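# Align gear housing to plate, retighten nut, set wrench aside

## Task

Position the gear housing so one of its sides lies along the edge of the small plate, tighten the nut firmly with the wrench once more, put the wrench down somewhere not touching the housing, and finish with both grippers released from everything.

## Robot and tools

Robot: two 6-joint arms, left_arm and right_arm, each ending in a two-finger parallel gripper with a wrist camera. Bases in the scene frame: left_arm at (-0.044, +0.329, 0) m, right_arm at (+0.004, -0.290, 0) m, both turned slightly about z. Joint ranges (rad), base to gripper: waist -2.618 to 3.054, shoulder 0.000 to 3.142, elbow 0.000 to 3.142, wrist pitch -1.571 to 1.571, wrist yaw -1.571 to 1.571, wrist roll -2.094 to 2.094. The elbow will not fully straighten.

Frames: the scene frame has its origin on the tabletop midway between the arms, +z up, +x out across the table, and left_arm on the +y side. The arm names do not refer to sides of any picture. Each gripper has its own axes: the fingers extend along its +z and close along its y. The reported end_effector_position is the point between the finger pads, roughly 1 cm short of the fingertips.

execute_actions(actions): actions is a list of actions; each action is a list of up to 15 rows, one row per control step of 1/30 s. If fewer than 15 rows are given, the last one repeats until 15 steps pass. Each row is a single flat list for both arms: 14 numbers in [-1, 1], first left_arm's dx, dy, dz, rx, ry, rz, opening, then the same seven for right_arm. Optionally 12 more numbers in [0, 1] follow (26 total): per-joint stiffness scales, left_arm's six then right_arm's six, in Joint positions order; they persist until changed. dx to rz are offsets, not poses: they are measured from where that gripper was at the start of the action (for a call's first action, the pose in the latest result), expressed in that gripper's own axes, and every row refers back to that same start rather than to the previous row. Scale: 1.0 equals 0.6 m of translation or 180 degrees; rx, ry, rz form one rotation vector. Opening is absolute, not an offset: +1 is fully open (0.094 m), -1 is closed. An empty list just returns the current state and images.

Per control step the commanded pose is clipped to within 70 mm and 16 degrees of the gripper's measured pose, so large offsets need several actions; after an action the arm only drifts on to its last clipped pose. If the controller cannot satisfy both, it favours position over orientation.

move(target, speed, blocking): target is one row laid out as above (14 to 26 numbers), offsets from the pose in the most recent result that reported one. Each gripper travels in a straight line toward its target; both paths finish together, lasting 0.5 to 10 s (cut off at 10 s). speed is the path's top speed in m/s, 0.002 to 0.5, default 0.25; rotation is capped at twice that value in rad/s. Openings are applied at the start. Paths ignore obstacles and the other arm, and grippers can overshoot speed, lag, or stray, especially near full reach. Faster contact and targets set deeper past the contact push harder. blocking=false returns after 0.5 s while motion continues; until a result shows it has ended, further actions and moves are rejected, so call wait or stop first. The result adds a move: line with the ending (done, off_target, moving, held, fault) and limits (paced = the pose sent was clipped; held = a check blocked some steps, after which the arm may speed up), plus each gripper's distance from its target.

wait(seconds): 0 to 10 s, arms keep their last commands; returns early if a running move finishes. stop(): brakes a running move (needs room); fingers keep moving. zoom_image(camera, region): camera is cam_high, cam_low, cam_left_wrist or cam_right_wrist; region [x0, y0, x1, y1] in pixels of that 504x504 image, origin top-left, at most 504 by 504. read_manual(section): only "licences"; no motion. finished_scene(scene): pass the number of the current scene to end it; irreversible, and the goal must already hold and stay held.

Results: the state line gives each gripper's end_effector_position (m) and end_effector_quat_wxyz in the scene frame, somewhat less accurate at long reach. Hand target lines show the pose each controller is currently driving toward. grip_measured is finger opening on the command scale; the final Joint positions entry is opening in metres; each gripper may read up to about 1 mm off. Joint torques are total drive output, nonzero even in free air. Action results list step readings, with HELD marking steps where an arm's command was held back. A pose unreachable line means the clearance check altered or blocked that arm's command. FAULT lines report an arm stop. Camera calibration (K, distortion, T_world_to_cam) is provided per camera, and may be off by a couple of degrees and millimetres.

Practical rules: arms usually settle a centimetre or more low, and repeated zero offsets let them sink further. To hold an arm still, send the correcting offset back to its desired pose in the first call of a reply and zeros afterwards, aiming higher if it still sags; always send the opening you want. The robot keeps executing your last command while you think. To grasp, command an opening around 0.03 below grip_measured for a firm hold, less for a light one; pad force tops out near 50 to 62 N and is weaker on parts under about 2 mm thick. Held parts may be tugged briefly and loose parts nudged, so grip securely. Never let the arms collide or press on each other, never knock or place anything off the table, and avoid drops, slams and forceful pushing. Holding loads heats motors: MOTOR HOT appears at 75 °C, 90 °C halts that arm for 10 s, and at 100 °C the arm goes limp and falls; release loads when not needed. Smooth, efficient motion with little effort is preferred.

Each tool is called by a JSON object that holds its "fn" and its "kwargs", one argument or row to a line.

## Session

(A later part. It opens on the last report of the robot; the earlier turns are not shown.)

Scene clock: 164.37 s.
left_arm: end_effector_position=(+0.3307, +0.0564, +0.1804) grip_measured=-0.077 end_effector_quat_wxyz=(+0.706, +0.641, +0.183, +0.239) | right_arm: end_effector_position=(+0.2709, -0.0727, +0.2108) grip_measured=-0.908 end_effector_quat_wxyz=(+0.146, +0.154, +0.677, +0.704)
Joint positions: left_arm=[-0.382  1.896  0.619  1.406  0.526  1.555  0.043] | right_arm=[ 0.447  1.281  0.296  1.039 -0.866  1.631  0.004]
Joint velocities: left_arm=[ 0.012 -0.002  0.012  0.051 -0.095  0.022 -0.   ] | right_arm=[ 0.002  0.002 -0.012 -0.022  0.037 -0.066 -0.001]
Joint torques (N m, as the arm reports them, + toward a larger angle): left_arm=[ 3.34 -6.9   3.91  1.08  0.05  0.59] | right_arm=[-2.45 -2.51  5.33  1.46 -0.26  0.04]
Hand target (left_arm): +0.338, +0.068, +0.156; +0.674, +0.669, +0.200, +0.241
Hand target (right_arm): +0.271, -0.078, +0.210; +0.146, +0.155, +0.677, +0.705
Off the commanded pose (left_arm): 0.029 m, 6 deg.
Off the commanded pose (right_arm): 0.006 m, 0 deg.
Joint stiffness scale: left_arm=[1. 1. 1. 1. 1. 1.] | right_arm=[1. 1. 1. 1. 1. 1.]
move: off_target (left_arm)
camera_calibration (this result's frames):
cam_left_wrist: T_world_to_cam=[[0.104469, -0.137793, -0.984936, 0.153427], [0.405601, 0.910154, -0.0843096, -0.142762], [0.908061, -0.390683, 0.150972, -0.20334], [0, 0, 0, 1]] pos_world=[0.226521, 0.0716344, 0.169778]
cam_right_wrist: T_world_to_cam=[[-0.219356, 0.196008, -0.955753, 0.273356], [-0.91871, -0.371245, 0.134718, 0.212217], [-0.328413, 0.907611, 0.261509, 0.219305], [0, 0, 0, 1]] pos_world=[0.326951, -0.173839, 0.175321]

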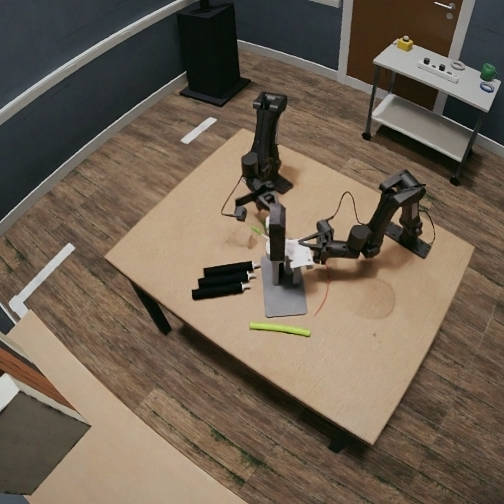

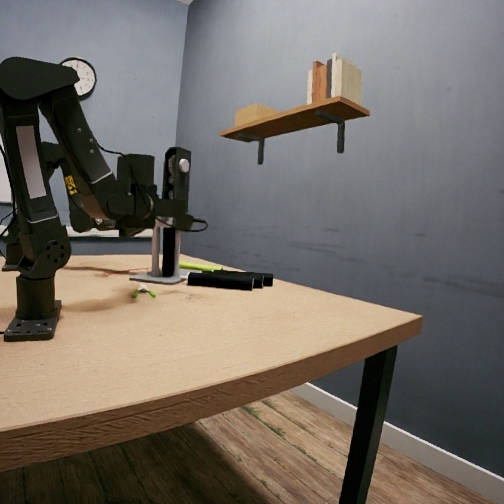

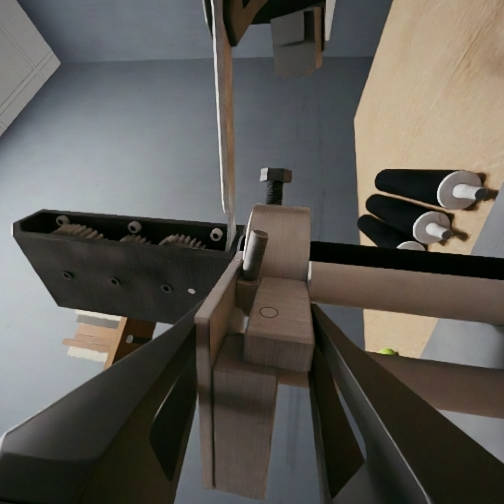

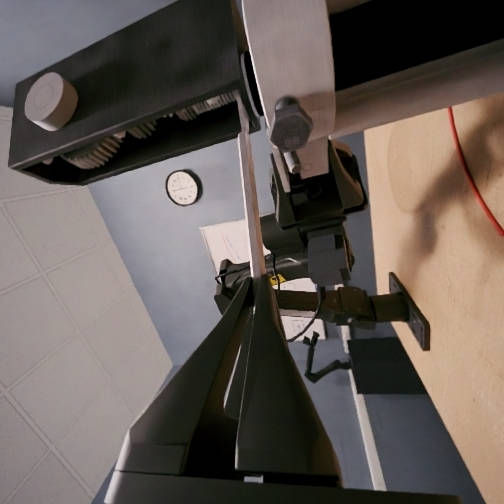

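{"fn": "move", "kwargs": {
  "target": [0,0.01,0,0.03,0,0,0.6, 0,0.003,0,0,0,0,-1],
  "speed": 0.1
}}

{"fn": "move", "kwargs": {
  "target": [0,0.01,-0.11,0,0.04,0,1, 0,0,0,0,0,0,-1],
  "speed": 0.15
}}

{"fn": "move", "kwargs": {
  "target": [0,0.2,0.02,0,0,-0.5,1, 0,0,0,0,0,0,-1],
  "speed": 0.4
}}

Scene clock: 166.07 s.
left_arm: end_effector_position=(+0.3279, +0.0574, +0.1715) grip_measured=+0.598 end_effector_quat_wxyz=(+0.667, +0.682, +0.202, +0.221) | right_arm: end_effector_position=(+0.2707, -0.0723, +0.2109) grip_measured=-0.908 end_effector_quat_wxyz=(+0.146, +0.154, +0.677, +0.705)
Joint positions: left_arm=[-0.383  1.787  0.619  1.154  0.526  1.61   0.075] | right_arm=[ 0.449  1.281  0.296  1.039 -0.865  1.631  0.004]
Joint velocities: left_arm=[ 0.012 -0.007 -0.007 -0.081 -0.022  0.022  0.001] | right_arm=[-0.022 -0.002 -0.002 -0.007 -0.037 -0.051  0.   ]
Joint torques (N m, as the arm reports them, + toward a larger angle): left_arm=[ 0.17 -8.82  6.73  1.79  0.02  0.  ] | right_arm=[-0.19 -3.24  6.09  1.28  0.01  0.01]
Hand target (left_arm): +0.330, +0.057, +0.187; +0.675, +0.674, +0.194, +0.230
Hand target (right_arm): +0.271, -0.073, +0.213; +0.146, +0.154, +0.677, +0.705
Off the commanded pose (left_arm): 0.015 m, 2 deg.
Off the commanded pose (right_arm): 0.002 m, 0 deg.
Joint stiffness scale: left_arm=[1. 1. 1. 1. 1. 1.] | right_arm=[1. 1. 1. 1. 1. 1.]
move: off_target (left_arm)
camera_calibration (this result's frames):
cam_left_wrist: T_world_to_cam=[[0.0210934, -0.0465697, -0.998692, 0.169564], [0.398803, 0.916394, -0.0343089, -0.149925], [0.916794, -0.397558, 0.0379021, -0.18214], [0, 0, 0, 1]] pos_world=[0.223199, 0.0728762, 0.171102]
cam_right_wrist: T_world_to_cam=[[-0.219102, 0.1961, -0.955792, 0.273266], [-0.918614, -0.371622, 0.134334, 0.212223], [-0.328851, 0.907437, 0.261563, 0.218964], [0, 0, 0, 1]] pos_world=[0.32683, -0.173417, 0.175404]

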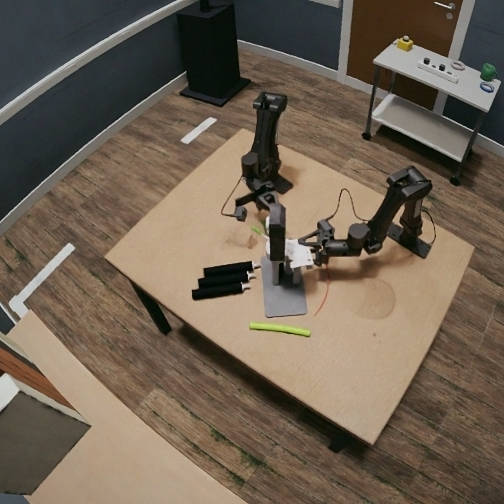

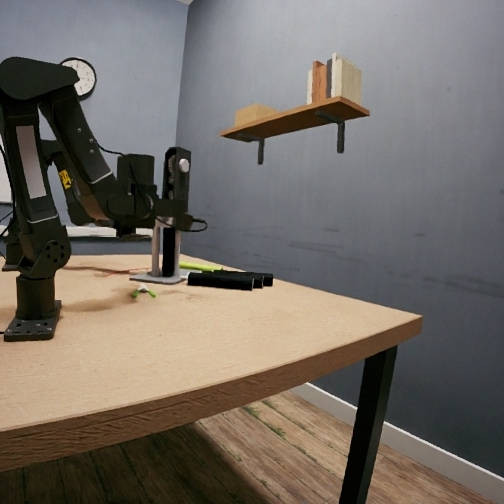

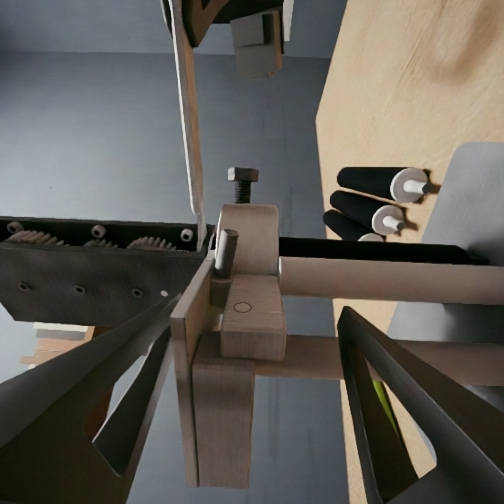

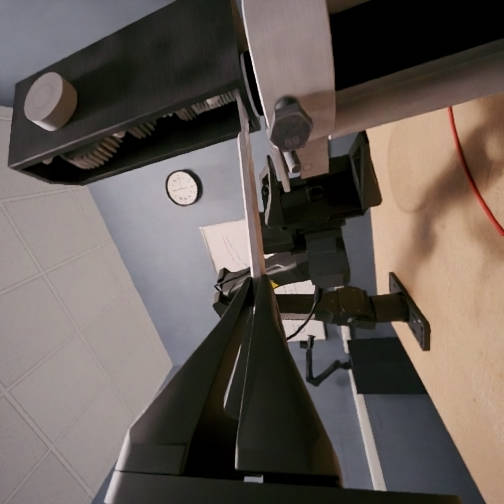

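Scene clock: 166.90 s.
left_arm: end_effector_position=(+0.2915, +0.1066, +0.1740) grip_measured=+1.000 end_effector_quat_wxyz=(+0.652, +0.672, +0.241, +0.256) | right_arm: end_effector_position=(+0.2707, -0.0723, +0.2109) grip_measured=-0.908 end_effector_quat_wxyz=(+0.146, +0.154, +0.677, +0.705)
Joint positions: left_arm=[-0.334  1.558  0.379  1.158  0.464  1.611  0.094] | right_arm=[ 0.449  1.281  0.296  1.039 -0.865  1.631  0.004]
Joint velocities: left_arm=[ 0.012 -0.007 -0.002  0.007 -0.022 -0.007  0.   ] | right_arm=[-0.007 -0.002 -0.017  0.051  0.007 -0.037  0.001]
Joint torques (N m, as the arm reports them, + toward a larger angle): left_arm=[ 0.71 -6.64  4.24  1.9  -0.05 -0.02] | right_arm=[ 0.03 -2.65  5.79  1.38  0.02  0.01]
Hand target (left_arm): +0.290, +0.111, +0.178; +0.653, +0.667, +0.243, +0.263
Hand target (right_arm): +0.271, -0.072, +0.211; +0.146, +0.154, +0.677, +0.705
Off the commanded pose (left_arm): 0.007 m, 1 deg.
Off the commanded pose (right_arm): 0.000 m, 0 deg.
Joint stiffness scale: left_arm=[1. 1. 1. 1. 1. 1.] | right_arm=[1. 1. 1. 1. 1. 1.]
move: done
camera_calibration (this result's frames):
cam_left_wrist: T_world_to_cam=[[0.0195924, -0.0396059, -0.999023, 0.17481], [0.294632, 0.955072, -0.0320853, -0.154566], [0.95541, -0.293716, 0.0303813, -0.15036], [0, 0, 0, 1]] pos_world=[0.18577, 0.110382, 0.174248]
cam_right_wrist: T_world_to_cam=[[-0.219102, 0.1961, -0.955792, 0.273266], [-0.918614, -0.371622, 0.134334, 0.212223], [-0.328851, 0.907437, 0.261563, 0.218964], [0, 0, 0, 1]] pos_world=[0.32683, -0.173417, 0.175404]

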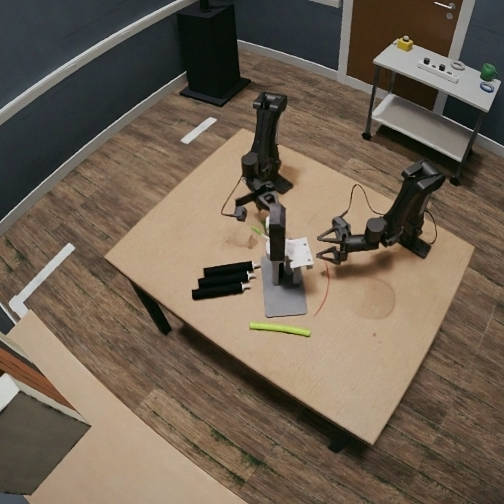

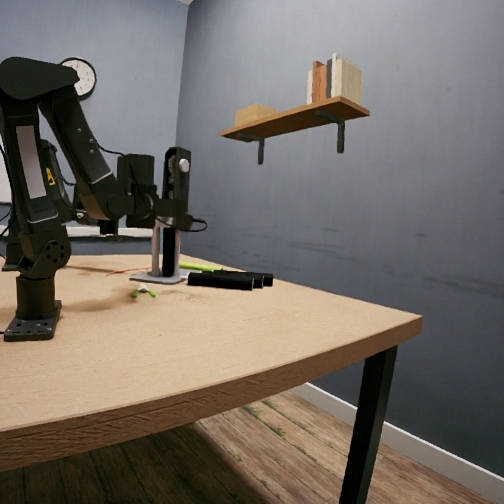

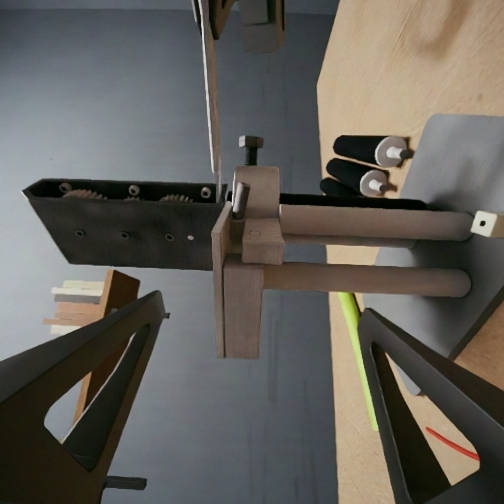

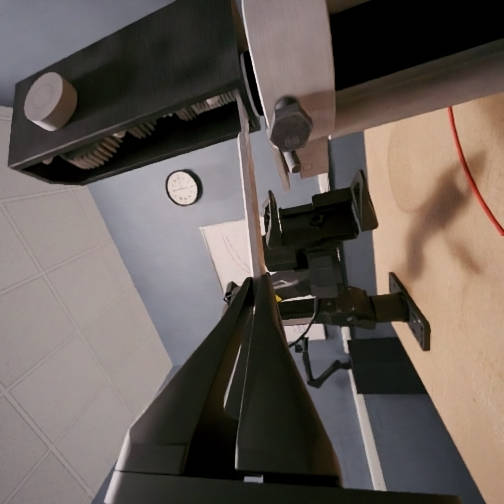

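Scene clock: 169.60 s.
left_arm: end_effector_position=(+0.2980, +0.0964, +0.2681) grip_measured=+1.000 end_effector_quat_wxyz=(+0.621, +0.307, +0.665, -0.278) | right_arm: end_effector_position=(+0.2707, -0.0723, +0.2109) grip_measured=-0.908 end_effector_quat_wxyz=(+0.146, +0.154, +0.677, +0.705)
Joint positions: left_arm=[-0.363  1.254  0.681  0.492  0.433  0.046  0.094] | right_arm=[ 0.449  1.281  0.296  1.039 -0.865  1.631  0.004]
Joint velocities: left_arm=[-0.007 -0.022  0.007 -0.007  0.007  0.037  0.   ] | right_arm=[-0.002  0.002  0.002 -0.007 -0.007 -0.022 -0.   ]
Joint torques (N m, as the arm reports them, + toward a larger angle): left_arm=[-0.7  -6.29 10.57  1.9   0.01 -0.08] | right_arm=[ 0.05 -2.64  5.79  1.39  0.03  0.  ]
Hand target (left_arm): +0.296, +0.095, +0.294; +0.642, +0.305, +0.646, -0.280
Hand target (right_arm): +0.271, -0.072, +0.211; +0.146, +0.154, +0.677, +0.705
Off the commanded pose (left_arm): 0.026 m, 3 deg.
Off the commanded pose (right_arm): 0.000 m, 0 deg.
Joint stiffness scale: left_arm=[1. 1. 1. 1. 1. 1.] | right_arm=[1. 1. 1. 1. 1. 1.]
move: off_target (left_arm)
camera_calibration (this result's frames):
cam_left_wrist: T_world_to_cam=[[-0.708691, -0.705062, 0.0253976, 0.274836], [-0.429547, 0.402641, -0.808313, 0.333482], [0.559684, -0.583754, -0.588205, 0.149314], [0, 0, 0, 1]] pos_world=[0.254451, 0.146665, 0.350405]
cam_right_wrist: T_world_to_cam=[[-0.219102, 0.1961, -0.955792, 0.273266], [-0.918614, -0.371622, 0.134334, 0.212223], [-0.328851, 0.907437, 0.261563, 0.218964], [0, 0, 0, 1]] pos_world=[0.32683, -0.173417, 0.175404]

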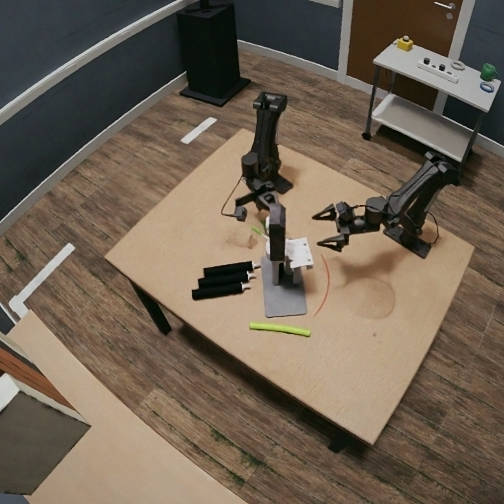

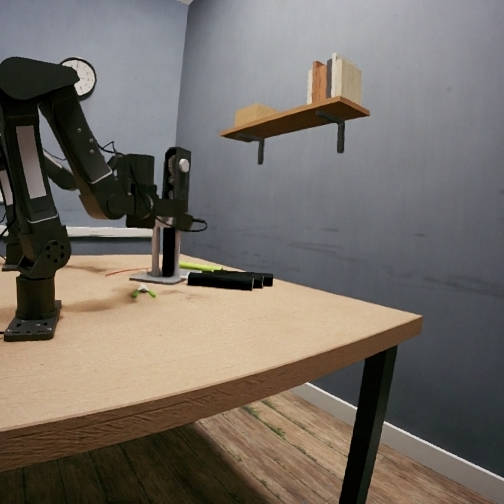

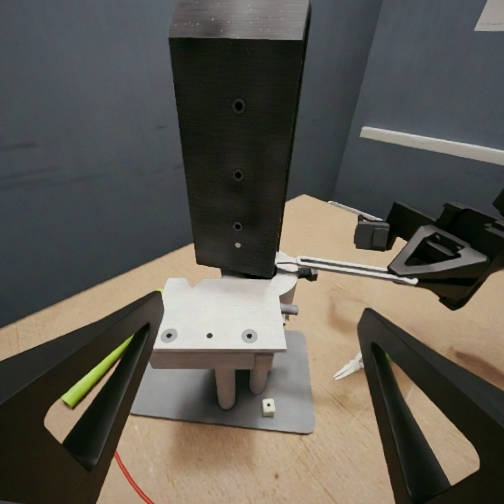

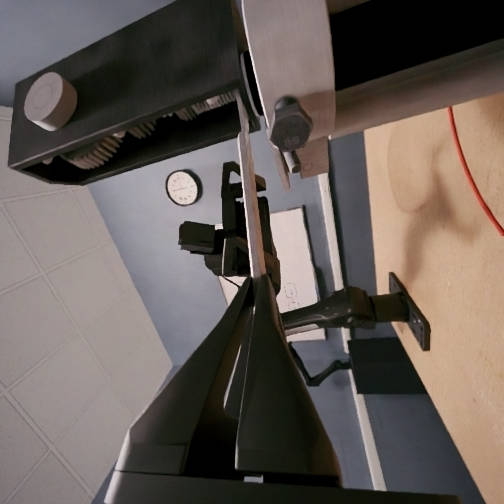

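{"fn": "move", "kwargs": {
  "target": [0,0,0,0,0,0,1, -0.05,0.003,-0.02,0,0,0,-1],
  "speed": 0.03
}}

{"fn": "zoom_image", "kwargs": {
  "camera": "cam_left_wrist",
  "region": [140,230,340,380]
}}

Scene clock: 171.07 s.
left_arm: end_effector_position=(+0.2981, +0.0964, +0.2679) grip_measured=+1.000 end_effector_quat_wxyz=(+0.621, +0.306, +0.666, -0.278) | right_arm: end_effector_position=(+0.2839, -0.0878, +0.2099) grip_measured=-0.908 end_effector_quat_wxyz=(+0.136, +0.141, +0.682, +0.705)
Joint positions: left_arm=[-0.363  1.254  0.681  0.491  0.432  0.045  0.094] | right_arm=[ 0.345  1.356  0.343  1.071 -1.002  1.633  0.004]
Joint velocities: left_arm=[ 0.012 -0.012 -0.022  0.007  0.037  0.037  0.   ] | right_arm=[-0.007 -0.002  0.002 -0.051 -0.022  0.022 -0.001]
Joint torques (N m, as the arm reports them, + toward a larger angle): left_arm=[ 0.09 -4.23  7.44  1.9   0.05  0.  ] | right_arm=[-2.55 -2.68  6.56  1.28  0.14  0.09]
Hand target (left_arm): +0.298, +0.096, +0.268; +0.621, +0.307, +0.665, -0.278
Hand target (right_arm): +0.293, -0.095, +0.212; +0.147, +0.154, +0.678, +0.704
Off the commanded pose (left_arm): 0.000 m, 0 deg.
Off the commanded pose (right_arm): 0.012 m, 2 deg.
Joint stiffness scale: left_arm=[1. 1. 1. 1. 1. 1.] | right_arm=[1. 1. 1. 1. 1. 1.]
move: off_target (right_arm)
camera_calibration (this result's frames):
cam_left_wrist: T_world_to_cam=[[-0.708314, -0.705384, 0.0269201, 0.274413], [-0.431263, 0.402232, -0.807602, 0.333618], [0.558842, -0.583645, -0.589113, 0.149655], [0, 0, 0, 1]] pos_world=[0.254614, 0.14672, 0.350207]
cam_right_wrist: T_world_to_cam=[[-0.22263, 0.182662, -0.957638, 0.278497], [-0.906097, -0.401252, 0.134112, 0.212631], [-0.359756, 0.89757, 0.25484, 0.246901], [0, 0, 0, 1]] pos_world=[0.343491, -0.187163, 0.175262]

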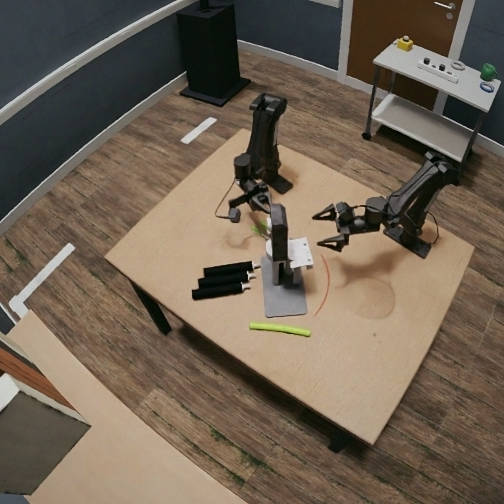

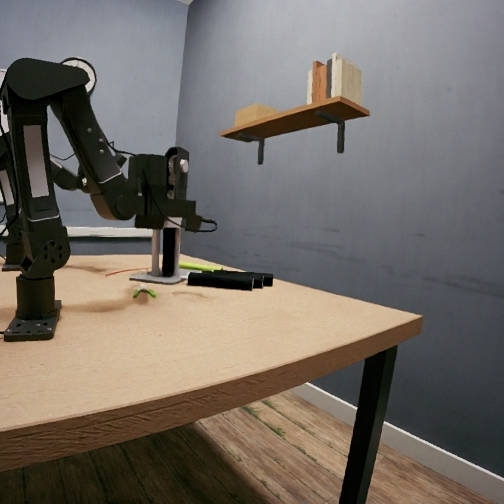

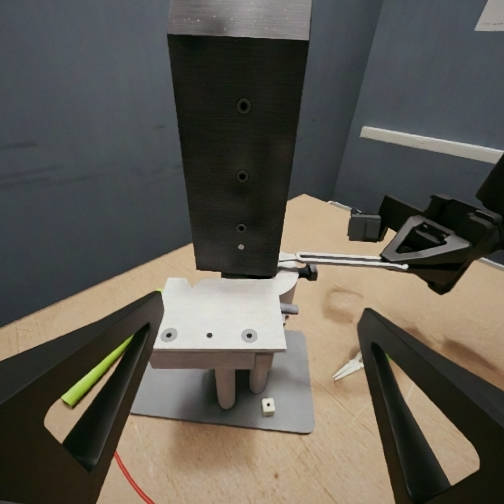

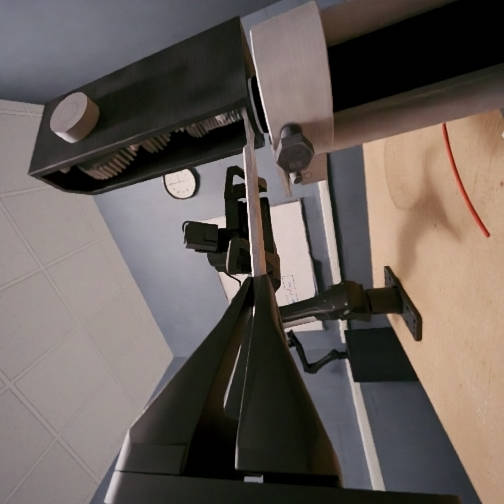

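Region (140, 230, 340, 380) of cam_left_wrist's 504x504 image, scaled by 2.520, with more detail than that image has; it fills the top 378 rows of this view, and the rest is white.

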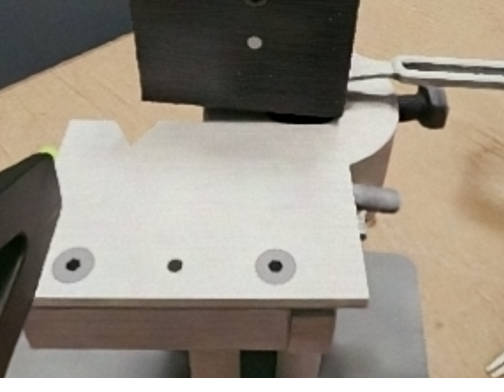

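{"fn": "move", "kwargs": {
  "target": [-0.03,0.03,0.03,-0.03,-0.02,0,1, -0.03,0.003,-0.008,0,0,0,-1],
  "speed": 0.05
}}

{"fn": "zoom_image", "kwargs": {
  "camera": "cam_left_wrist",
  "region": [140,230,380,410]
}}

Scene clock: 172.83 s.
left_arm: end_effector_position=(+0.3198, +0.0980, +0.2653) grip_measured=+1.000 end_effector_quat_wxyz=(+0.638, +0.271, +0.675, -0.253) | right_arm: end_effector_position=(+0.2879, -0.0912, +0.2098) grip_measured=-0.908 end_effector_quat_wxyz=(+0.123, +0.127, +0.686, +0.706)
Joint positions: left_arm=[-0.383  1.322  0.698  0.563  0.32   0.023  0.094] | right_arm=[ 0.31   1.4    0.375  1.083 -1.077  1.633  0.004]
Joint velocities: left_arm=[-0.007  0.002 -0.007  0.037 -0.066 -0.037  0.   ] | right_arm=[-0.007  0.002  0.002 -0.037 -0.037  0.007  0.   ]
Joint torques (N m, as the arm reports them, + toward a larger angle): left_arm=[-0.8  -4.29 10.56  2.09  0.07 -0.08] | right_arm=[-2.59 -2.7   6.66  1.26  0.18  0.06]
Hand target (left_arm): +0.323, +0.094, +0.285; +0.655, +0.268, +0.659, -0.256
Hand target (right_arm): +0.299, -0.099, +0.211; +0.136, +0.141, +0.682, +0.705
Off the commanded pose (left_arm): 0.020 m, 3 deg.
Off the commanded pose (right_arm): 0.014 m, 2 deg.
Joint stiffness scale: left_arm=[1. 1. 1. 1. 1. 1.] | right_arm=[1. 1. 1. 1. 1. 1.]
move: off_target (left_arm, right_arm)
camera_calibration (this result's frames):
cam_left_wrist: T_world_to_cam=[[-0.639352, -0.768163, 0.0339713, 0.273216], [-0.460448, 0.347105, -0.81701, 0.357512], [0.615806, -0.537999, -0.575621, 0.110642], [0, 0, 0, 1]] pos_world=[0.271163, 0.145306, 0.346497]
cam_right_wrist: T_world_to_cam=[[-0.227859, 0.170007, -0.958738, 0.280406], [-0.889774, -0.436253, 0.134111, 0.206942], [-0.395452, 0.883618, 0.250672, 0.261339], [0, 0, 0, 1]] pos_world=[0.351372, -0.188316, 0.175573]

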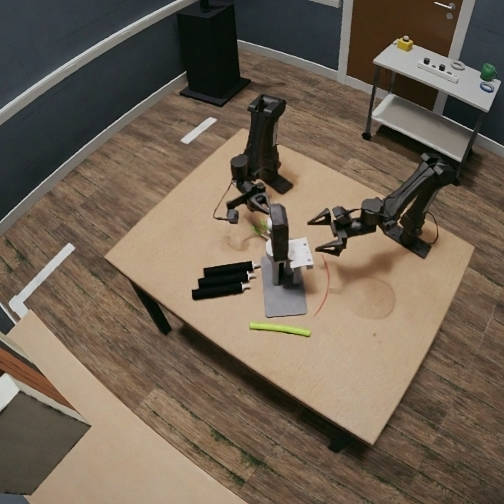

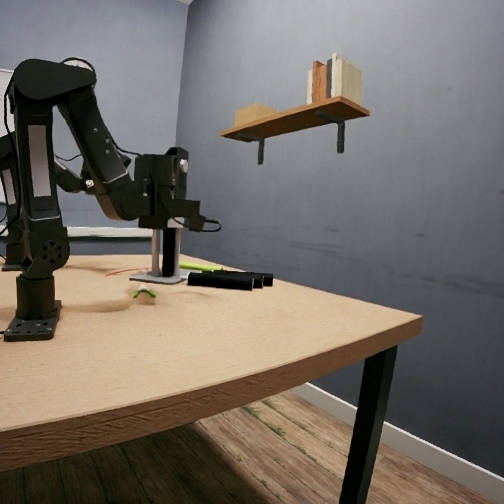

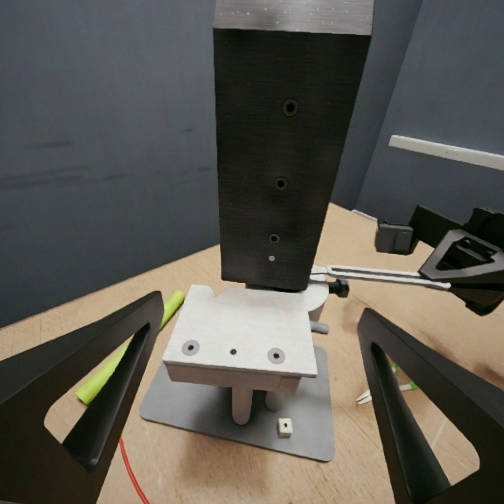

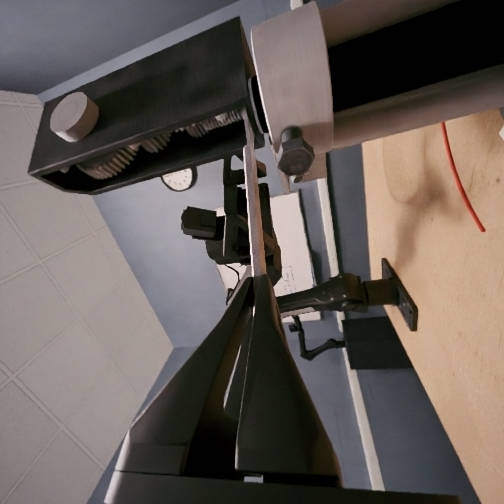

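Region (140, 230, 380, 410) of cam_left_wrist's 504x504 image, scaled by 2.100, with more detail than that image has; it fills the top 378 rows of this view, and the rest is white.

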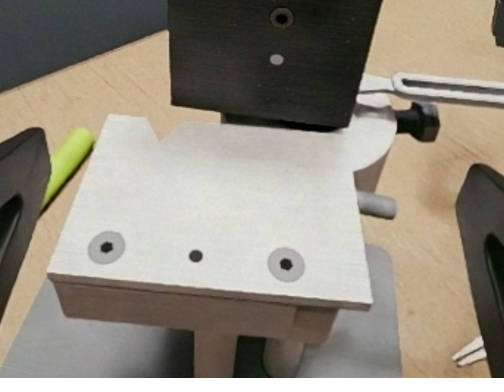

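{"fn": "move", "kwargs": {
  "target": [-0.03,-0.004,0.185,0.004,-0.015,0,1, 0,0,0,0,0,0,-1],
  "speed": 0.08
}}

Scene clock: 174.70 s.
left_arm: end_effector_position=(+0.3959, +0.0242, +0.2547) grip_measured=+1.000 end_effector_quat_wxyz=(+0.633, +0.273, +0.677, -0.259) | right_arm: end_effector_position=(+0.2874, -0.0906, +0.2098) grip_measured=-0.908 end_effector_quat_wxyz=(+0.122, +0.126, +0.686, +0.707)
Joint positions: left_arm=[-0.472  1.736  1.053  0.617  0.244  0.011  0.094] | right_arm=[ 0.312  1.4    0.375  1.084 -1.077  1.633  0.004]
Joint velocities: left_arm=[-0.017 -0.007 -0.002 -0.007 -0.037  0.037  0.   ] | right_arm=[-0.012  0.012  0.002 -0.007 -0.037  0.022 -0.001]
Joint torques (N m, as the arm reports them, + toward a larger angle): left_arm=[-0.69 -8.22 10.47  2.08 -0.11 -0.02] | right_arm=[-0.14 -3.38  5.52  1.26  0.03  0.01]
Hand target (left_arm): +0.398, +0.020, +0.277; +0.652, +0.268, +0.658, -0.264
Hand target (right_arm): +0.288, -0.091, +0.210; +0.123, +0.127, +0.686, +0.706
Off the commanded pose (left_arm): 0.023 m, 3 deg.
Off the commanded pose (right_arm): 0.001 m, 0 deg.
Joint stiffness scale: left_arm=[1. 1. 1. 1. 1. 1.] | right_arm=[1. 1. 1. 1. 1. 1.]
move: off_target (left_arm)
camera_calibration (this result's frames):
cam_left_wrist: T_world_to_cam=[[-0.648683, -0.759869, 0.0425275, 0.26685], [-0.464881, 0.351377, -0.812662, 0.410098], [0.602574, -0.54693, -0.581181, 0.024852], [0, 0, 0, 1]] pos_world=[0.348773, 0.072265, 0.336366]
cam_right_wrist: T_world_to_cam=[[-0.227944, 0.169407, -0.958824, 0.280228], [-0.888658, -0.438627, 0.133765, 0.206273], [-0.397906, 0.882557, 0.250527, 0.261244], [0, 0, 0, 1]] pos_world=[0.351133, -0.187559, 0.175648]

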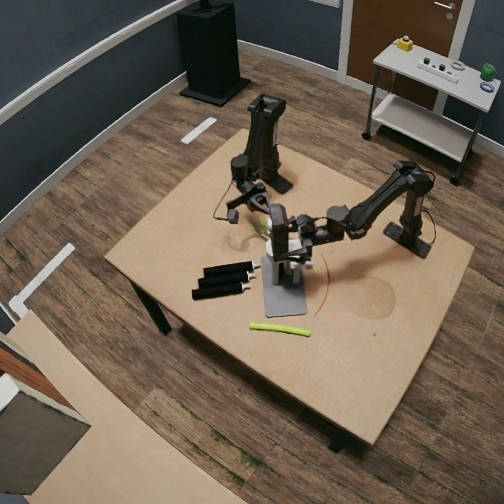

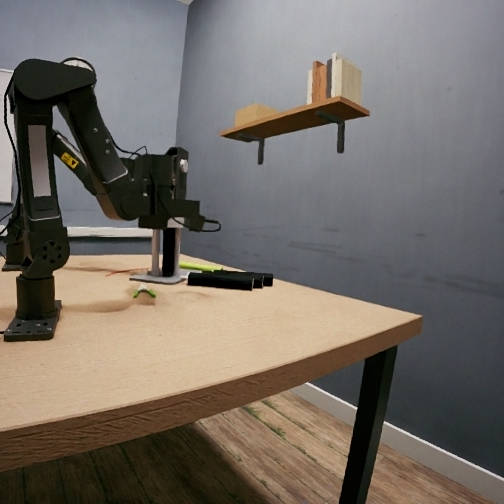

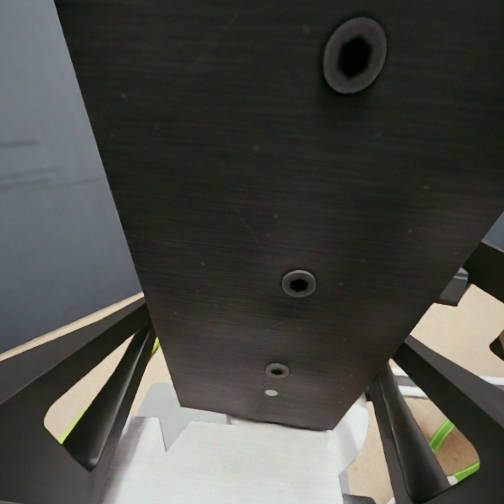

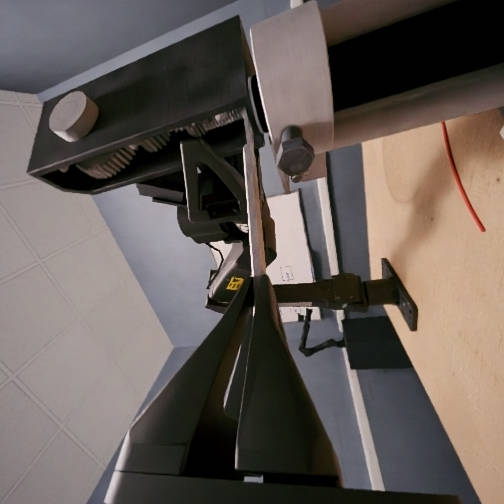

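Excellent alignment view. Close.

{"fn": "move", "kwargs": {
  "target": [0,-0.008,0,0,0,0,0.3, 0,0,0,0,0,0,-1],
  "speed": 0.03
}}

{"fn": "zoom_image", "kwargs": {
  "camera": "cam_left_wrist",
  "region": [120,370,380,500]
}}

Scene clock: 175.53 s.
left_arm: end_effector_position=(+0.3945, +0.0220, +0.2544) grip_measured=+0.565 end_effector_quat_wxyz=(+0.632, +0.276, +0.675, -0.260) | right_arm: end_effector_position=(+0.2872, -0.0904, +0.2099) grip_measured=-0.908 end_effector_quat_wxyz=(+0.122, +0.125, +0.686, +0.707)
Joint positions: left_arm=[-0.477  1.737  1.053  0.617  0.246  0.015  0.074] | right_arm=[ 0.313  1.4    0.375  1.084 -1.077  1.633  0.004]
Joint velocities: left_arm=[ 0.012  0.002 -0.007 -0.007 -0.022 -0.066 -0.001] | right_arm=[-0.007 -0.002 -0.002 -0.066 -0.022  0.066 -0.   ]
Joint torques (N m, as the arm reports them, + toward a larger angle): left_arm=[-0.84 -8.56  6.89  1.94 -0.11 -0.06] | right_arm=[-0.03 -3.43  5.52  1.26  0.02  0.  ]
Hand target (left_arm): +0.393, +0.021, +0.255; +0.633, +0.273, +0.677, -0.259
Hand target (right_arm): +0.287, -0.091, +0.210; +0.122, +0.126, +0.686, +0.707
Off the commanded pose (left_arm): 0.002 m, 0 deg.
Off the commanded pose (right_arm): 0.000 m, 0 deg.
Joint stiffness scale: left_arm=[1. 1. 1. 1. 1. 1.] | right_arm=[1. 1. 1. 1. 1. 1.]
move: done
camera_calibration (this result's frames):
cam_left_wrist: T_world_to_cam=[[-0.653601, -0.755853, 0.0386143, 0.267158], [-0.460832, 0.356981, -0.812526, 0.408114], [0.600366, -0.548863, -0.581644, 0.0253515], [0, 0, 0, 1]] pos_world=[0.347466, 0.0701578, 0.336032]
cam_right_wrist: T_world_to_cam=[[-0.227711, 0.169284, -0.958901, 0.280151], [-0.888373, -0.439312, 0.133406, 0.206153], [-0.398673, 0.88224, 0.250424, 0.261191], [0, 0, 0, 1]] pos_world=[0.351064, -0.187293, 0.175726]

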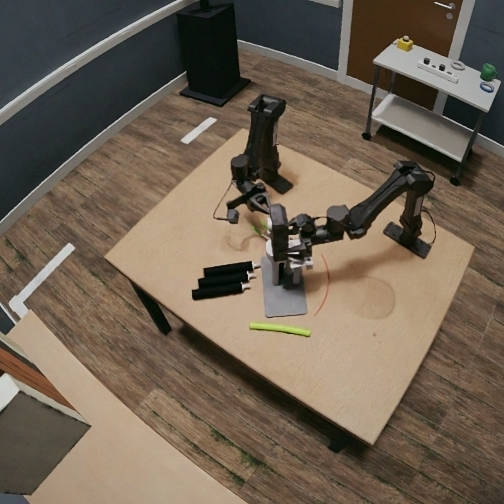

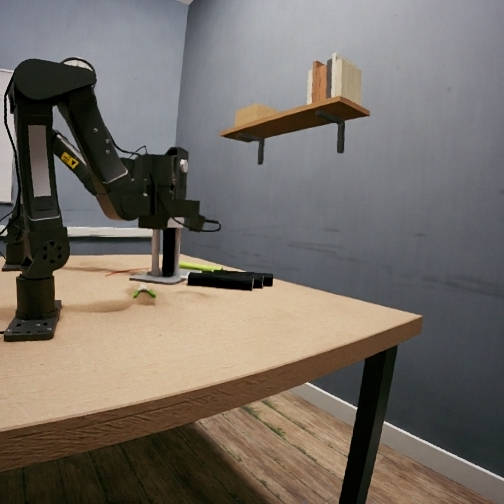

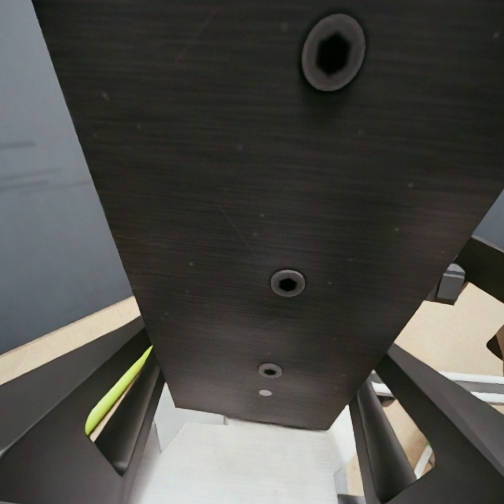

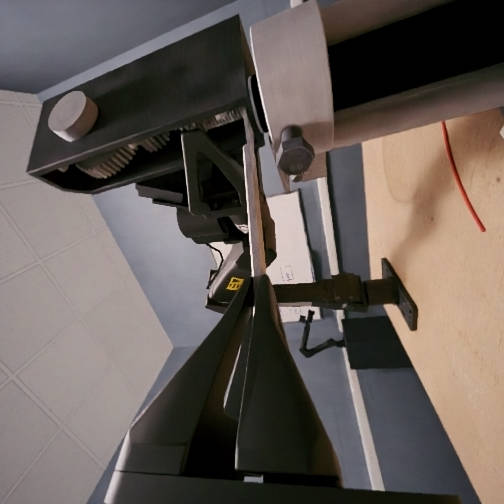

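Region (120, 370, 380, 500) of cam_left_wrist's 504x504 image, scaled by 1.938, with more detail than that image has.

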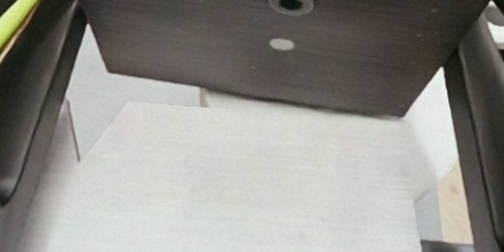

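{"fn": "move", "kwargs": {
  "target": [0,0,-0.008,-0.033,0,0,0.3, 0.042,0,0.024,0,-0.08,0,-1],
  "speed": 0.05
}}

{"fn": "zoom_image", "kwargs": {
  "camera": "cam_left_wrist",
  "region": [120,370,380,500]
}}

Scene clock: 178.50 s.
left_arm: end_effector_position=(+0.3935, +0.0235, +0.2541) grip_measured=+0.565 end_effector_quat_wxyz=(+0.644, +0.247, +0.686, -0.233) | right_arm: end_effector_position=(+0.2690, -0.0674, +0.2122) grip_measured=-0.908 end_effector_quat_wxyz=(+0.197, +0.210, +0.662, +0.692)
Joint positions: left_arm=[-0.516  1.722  1.032  0.627  0.122  0.007  0.074] | right_arm=[ 0.584  1.164  0.246  0.961 -0.575  1.624  0.004]
Joint velocities: left_arm=[-0.002 -0.012 -0.002  0.051 -0.022  0.051 -0.   ] | right_arm=[ 0.022 -0.012 -0.017 -0.051  0.007  0.037 -0.   ]
Joint torques (N m, as the arm reports them, + toward a larger angle): left_arm=[-0.61 -9.1   6.24  1.89 -0.26  0.04] | right_arm=[ 0.71 -3.5   5.26  1.37  0.26 -0.14]
Hand target (left_arm): +0.391, +0.026, +0.255; +0.646, +0.243, +0.688, -0.224
Hand target (right_arm): +0.268, -0.070, +0.211; +0.206, +0.213, +0.663, +0.688
Off the commanded pose (left_arm): 0.003 m, 1 deg.
Off the commanded pose (right_arm): 0.002 m, 2 deg.
Joint stiffness scale: left_arm=[1. 1. 1. 1. 1. 1.] | right_arm=[1. 1. 1. 1. 1. 1.]
move: done
camera_calibration (this result's frames):
cam_left_wrist: T_world_to_cam=[[-0.587135, -0.808554, 0.0388877, 0.242644], [-0.488371, 0.315502, -0.813604, 0.418963], [0.645574, -0.496687, -0.580117, 0.00719982], [0, 0, 0, 1]] pos_world=[0.342427, 0.0675834, 0.335611]
cam_right_wrist: T_world_to_cam=[[-0.194927, 0.233379, -0.952648, 0.268526], [-0.963602, -0.226751, 0.141619, 0.232571], [-0.182963, 0.945578, 0.269084, 0.175359], [0, 0, 0, 1]] pos_world=[0.308533, -0.175748, 0.175687]

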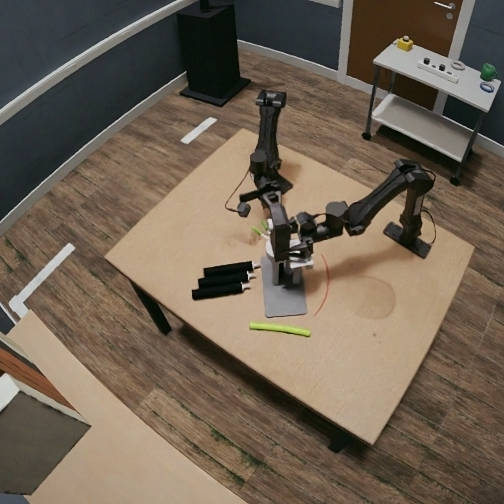

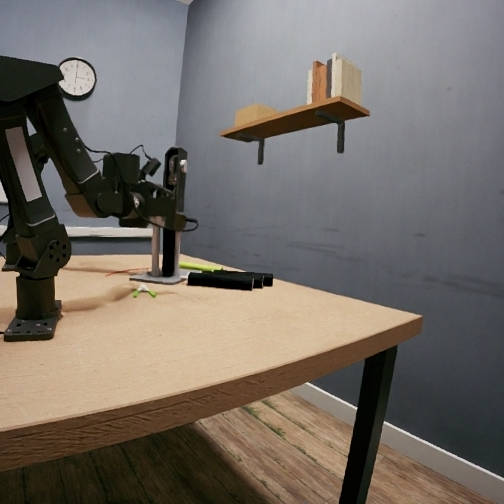

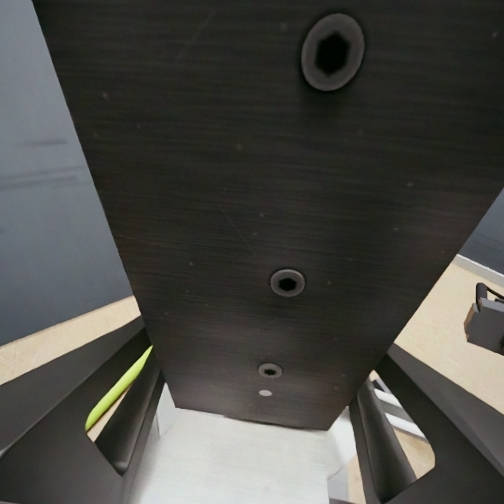

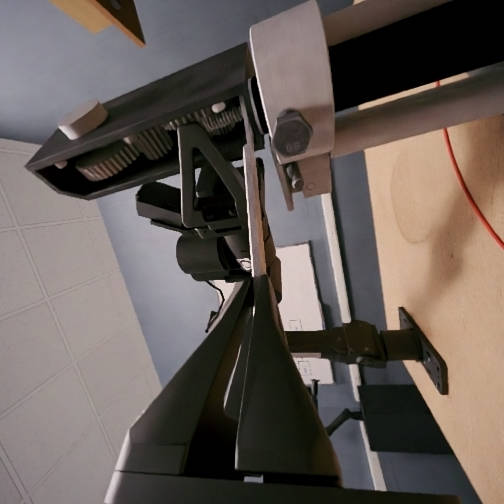

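Region (120, 370, 380, 500) of cam_left_wrist's 504x504 image, scaled by 1.938, with more detail than that image has.

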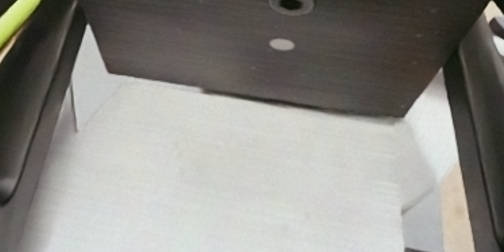

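{"fn": "move", "kwargs": {
  "target": [0,0,-0.005,-0.012,0,0,0.3, 0.052,-0.003,0.032,0.008,-0.03,0.008,-1],
  "speed": 0.03
}}

{"fn": "zoom_image", "kwargs": {
  "camera": "cam_left_wrist",
  "region": [120,370,380,500]
}}

{"fn": "zoom_image", "kwargs": {
  "camera": "cam_right_wrist",
  "region": [170,30,310,170]
}}

Scene clock: 180.60 s.
left_arm: end_effector_position=(+0.3934, +0.0233, +0.2541) grip_measured=+0.565 end_effector_quat_wxyz=(+0.644, +0.246, +0.686, -0.232) | right_arm: end_effector_position=(+0.2595, -0.0424, +0.2143) grip_measured=-0.908 end_effector_quat_wxyz=(+0.235, +0.259, +0.646, +0.679)
Joint positions: left_arm=[-0.518  1.722  1.032  0.627  0.118  0.006  0.074] | right_arm=[ 0.85   1.123  0.246  0.91  -0.179  1.624  0.004]
Joint velocities: left_arm=[-0.007 -0.027 -0.002 -0.037  0.037  0.022  0.   ] | right_arm=[ 0.002  0.007 -0.012  0.022  0.022 -0.007 -0.   ]
Joint torques (N m, as the arm reports them, + toward a larger angle): left_arm=[-1.63 -9.11  5.92  1.96 -0.53 -0.01] | right_arm=[ 1.65 -2.6   7.23  1.28 -0.23  0.09]
Hand target (left_arm): +0.391, +0.025, +0.254; +0.648, +0.236, +0.690, -0.220
Hand target (right_arm): +0.253, -0.035, +0.212; +0.215, +0.254, +0.656, +0.677
Off the commanded pose (left_arm): 0.003 m, 2 deg.
Off the commanded pose (right_arm): 0.010 m, 3 deg.
Joint stiffness scale: left_arm=[1. 1. 1. 1. 1. 1.] | right_arm=[1. 1. 1. 1. 1. 1.]
move: off_target (right_arm)
camera_calibration (this result's frames):
cam_left_wrist: T_world_to_cam=[[-0.585279, -0.809895, 0.0389802, 0.241647], [-0.488916, 0.314152, -0.813799, 0.419363], [0.646846, -0.495358, -0.579837, 0.00658397], [0, 0, 0, 1]] pos_world=[0.342205, 0.0672259, 0.335676]
cam_right_wrist: T_world_to_cam=[[-0.178626, 0.264656, -0.947655, 0.258895], [-0.982404, -0.10137, 0.156866, 0.235746], [-0.0545483, 0.959, 0.278106, 0.114722], [0, 0, 0, 1]] pos_world=[0.284101, -0.154638, 0.176458]

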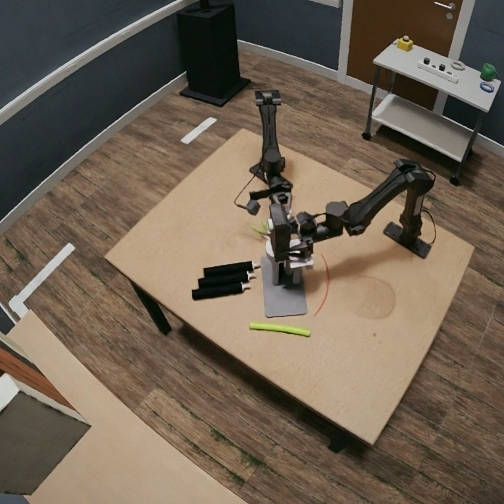

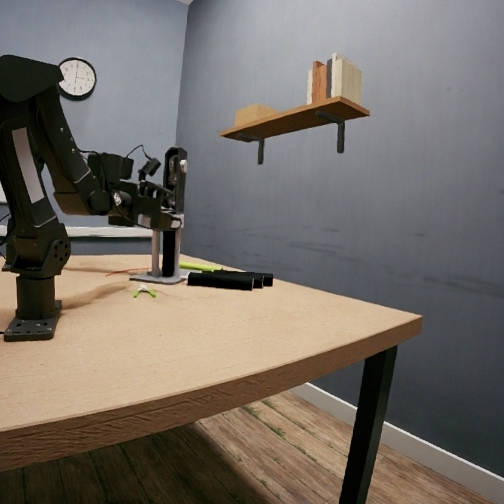

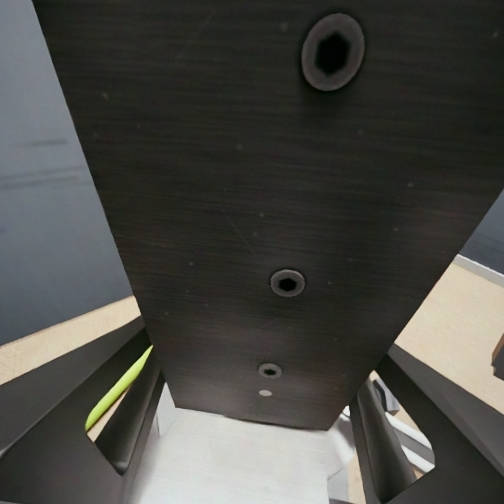

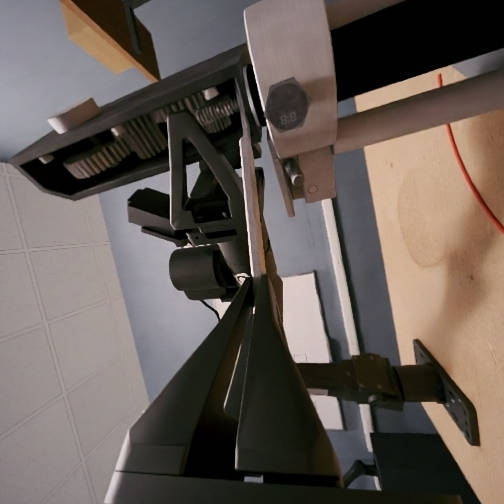

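Region (120, 370, 380, 500) of cam_left_wrist's 504x504 image, scaled by 1.938, with more detail than that image has.

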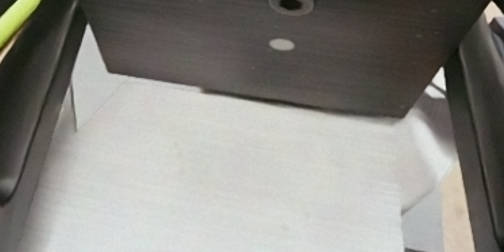

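Region (170, 30, 310, 170) of cam_right_wrist's 504x504 image, scaled by 3.600, with more detail than that image has.

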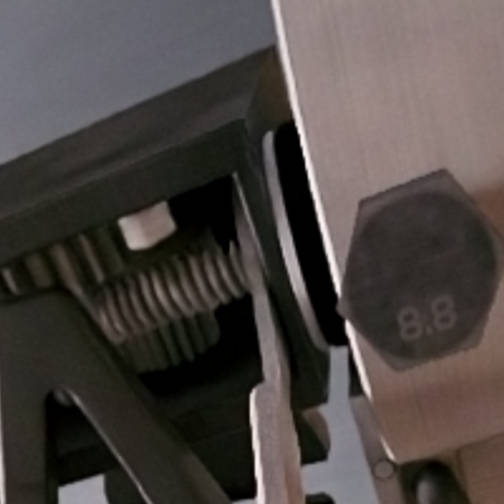

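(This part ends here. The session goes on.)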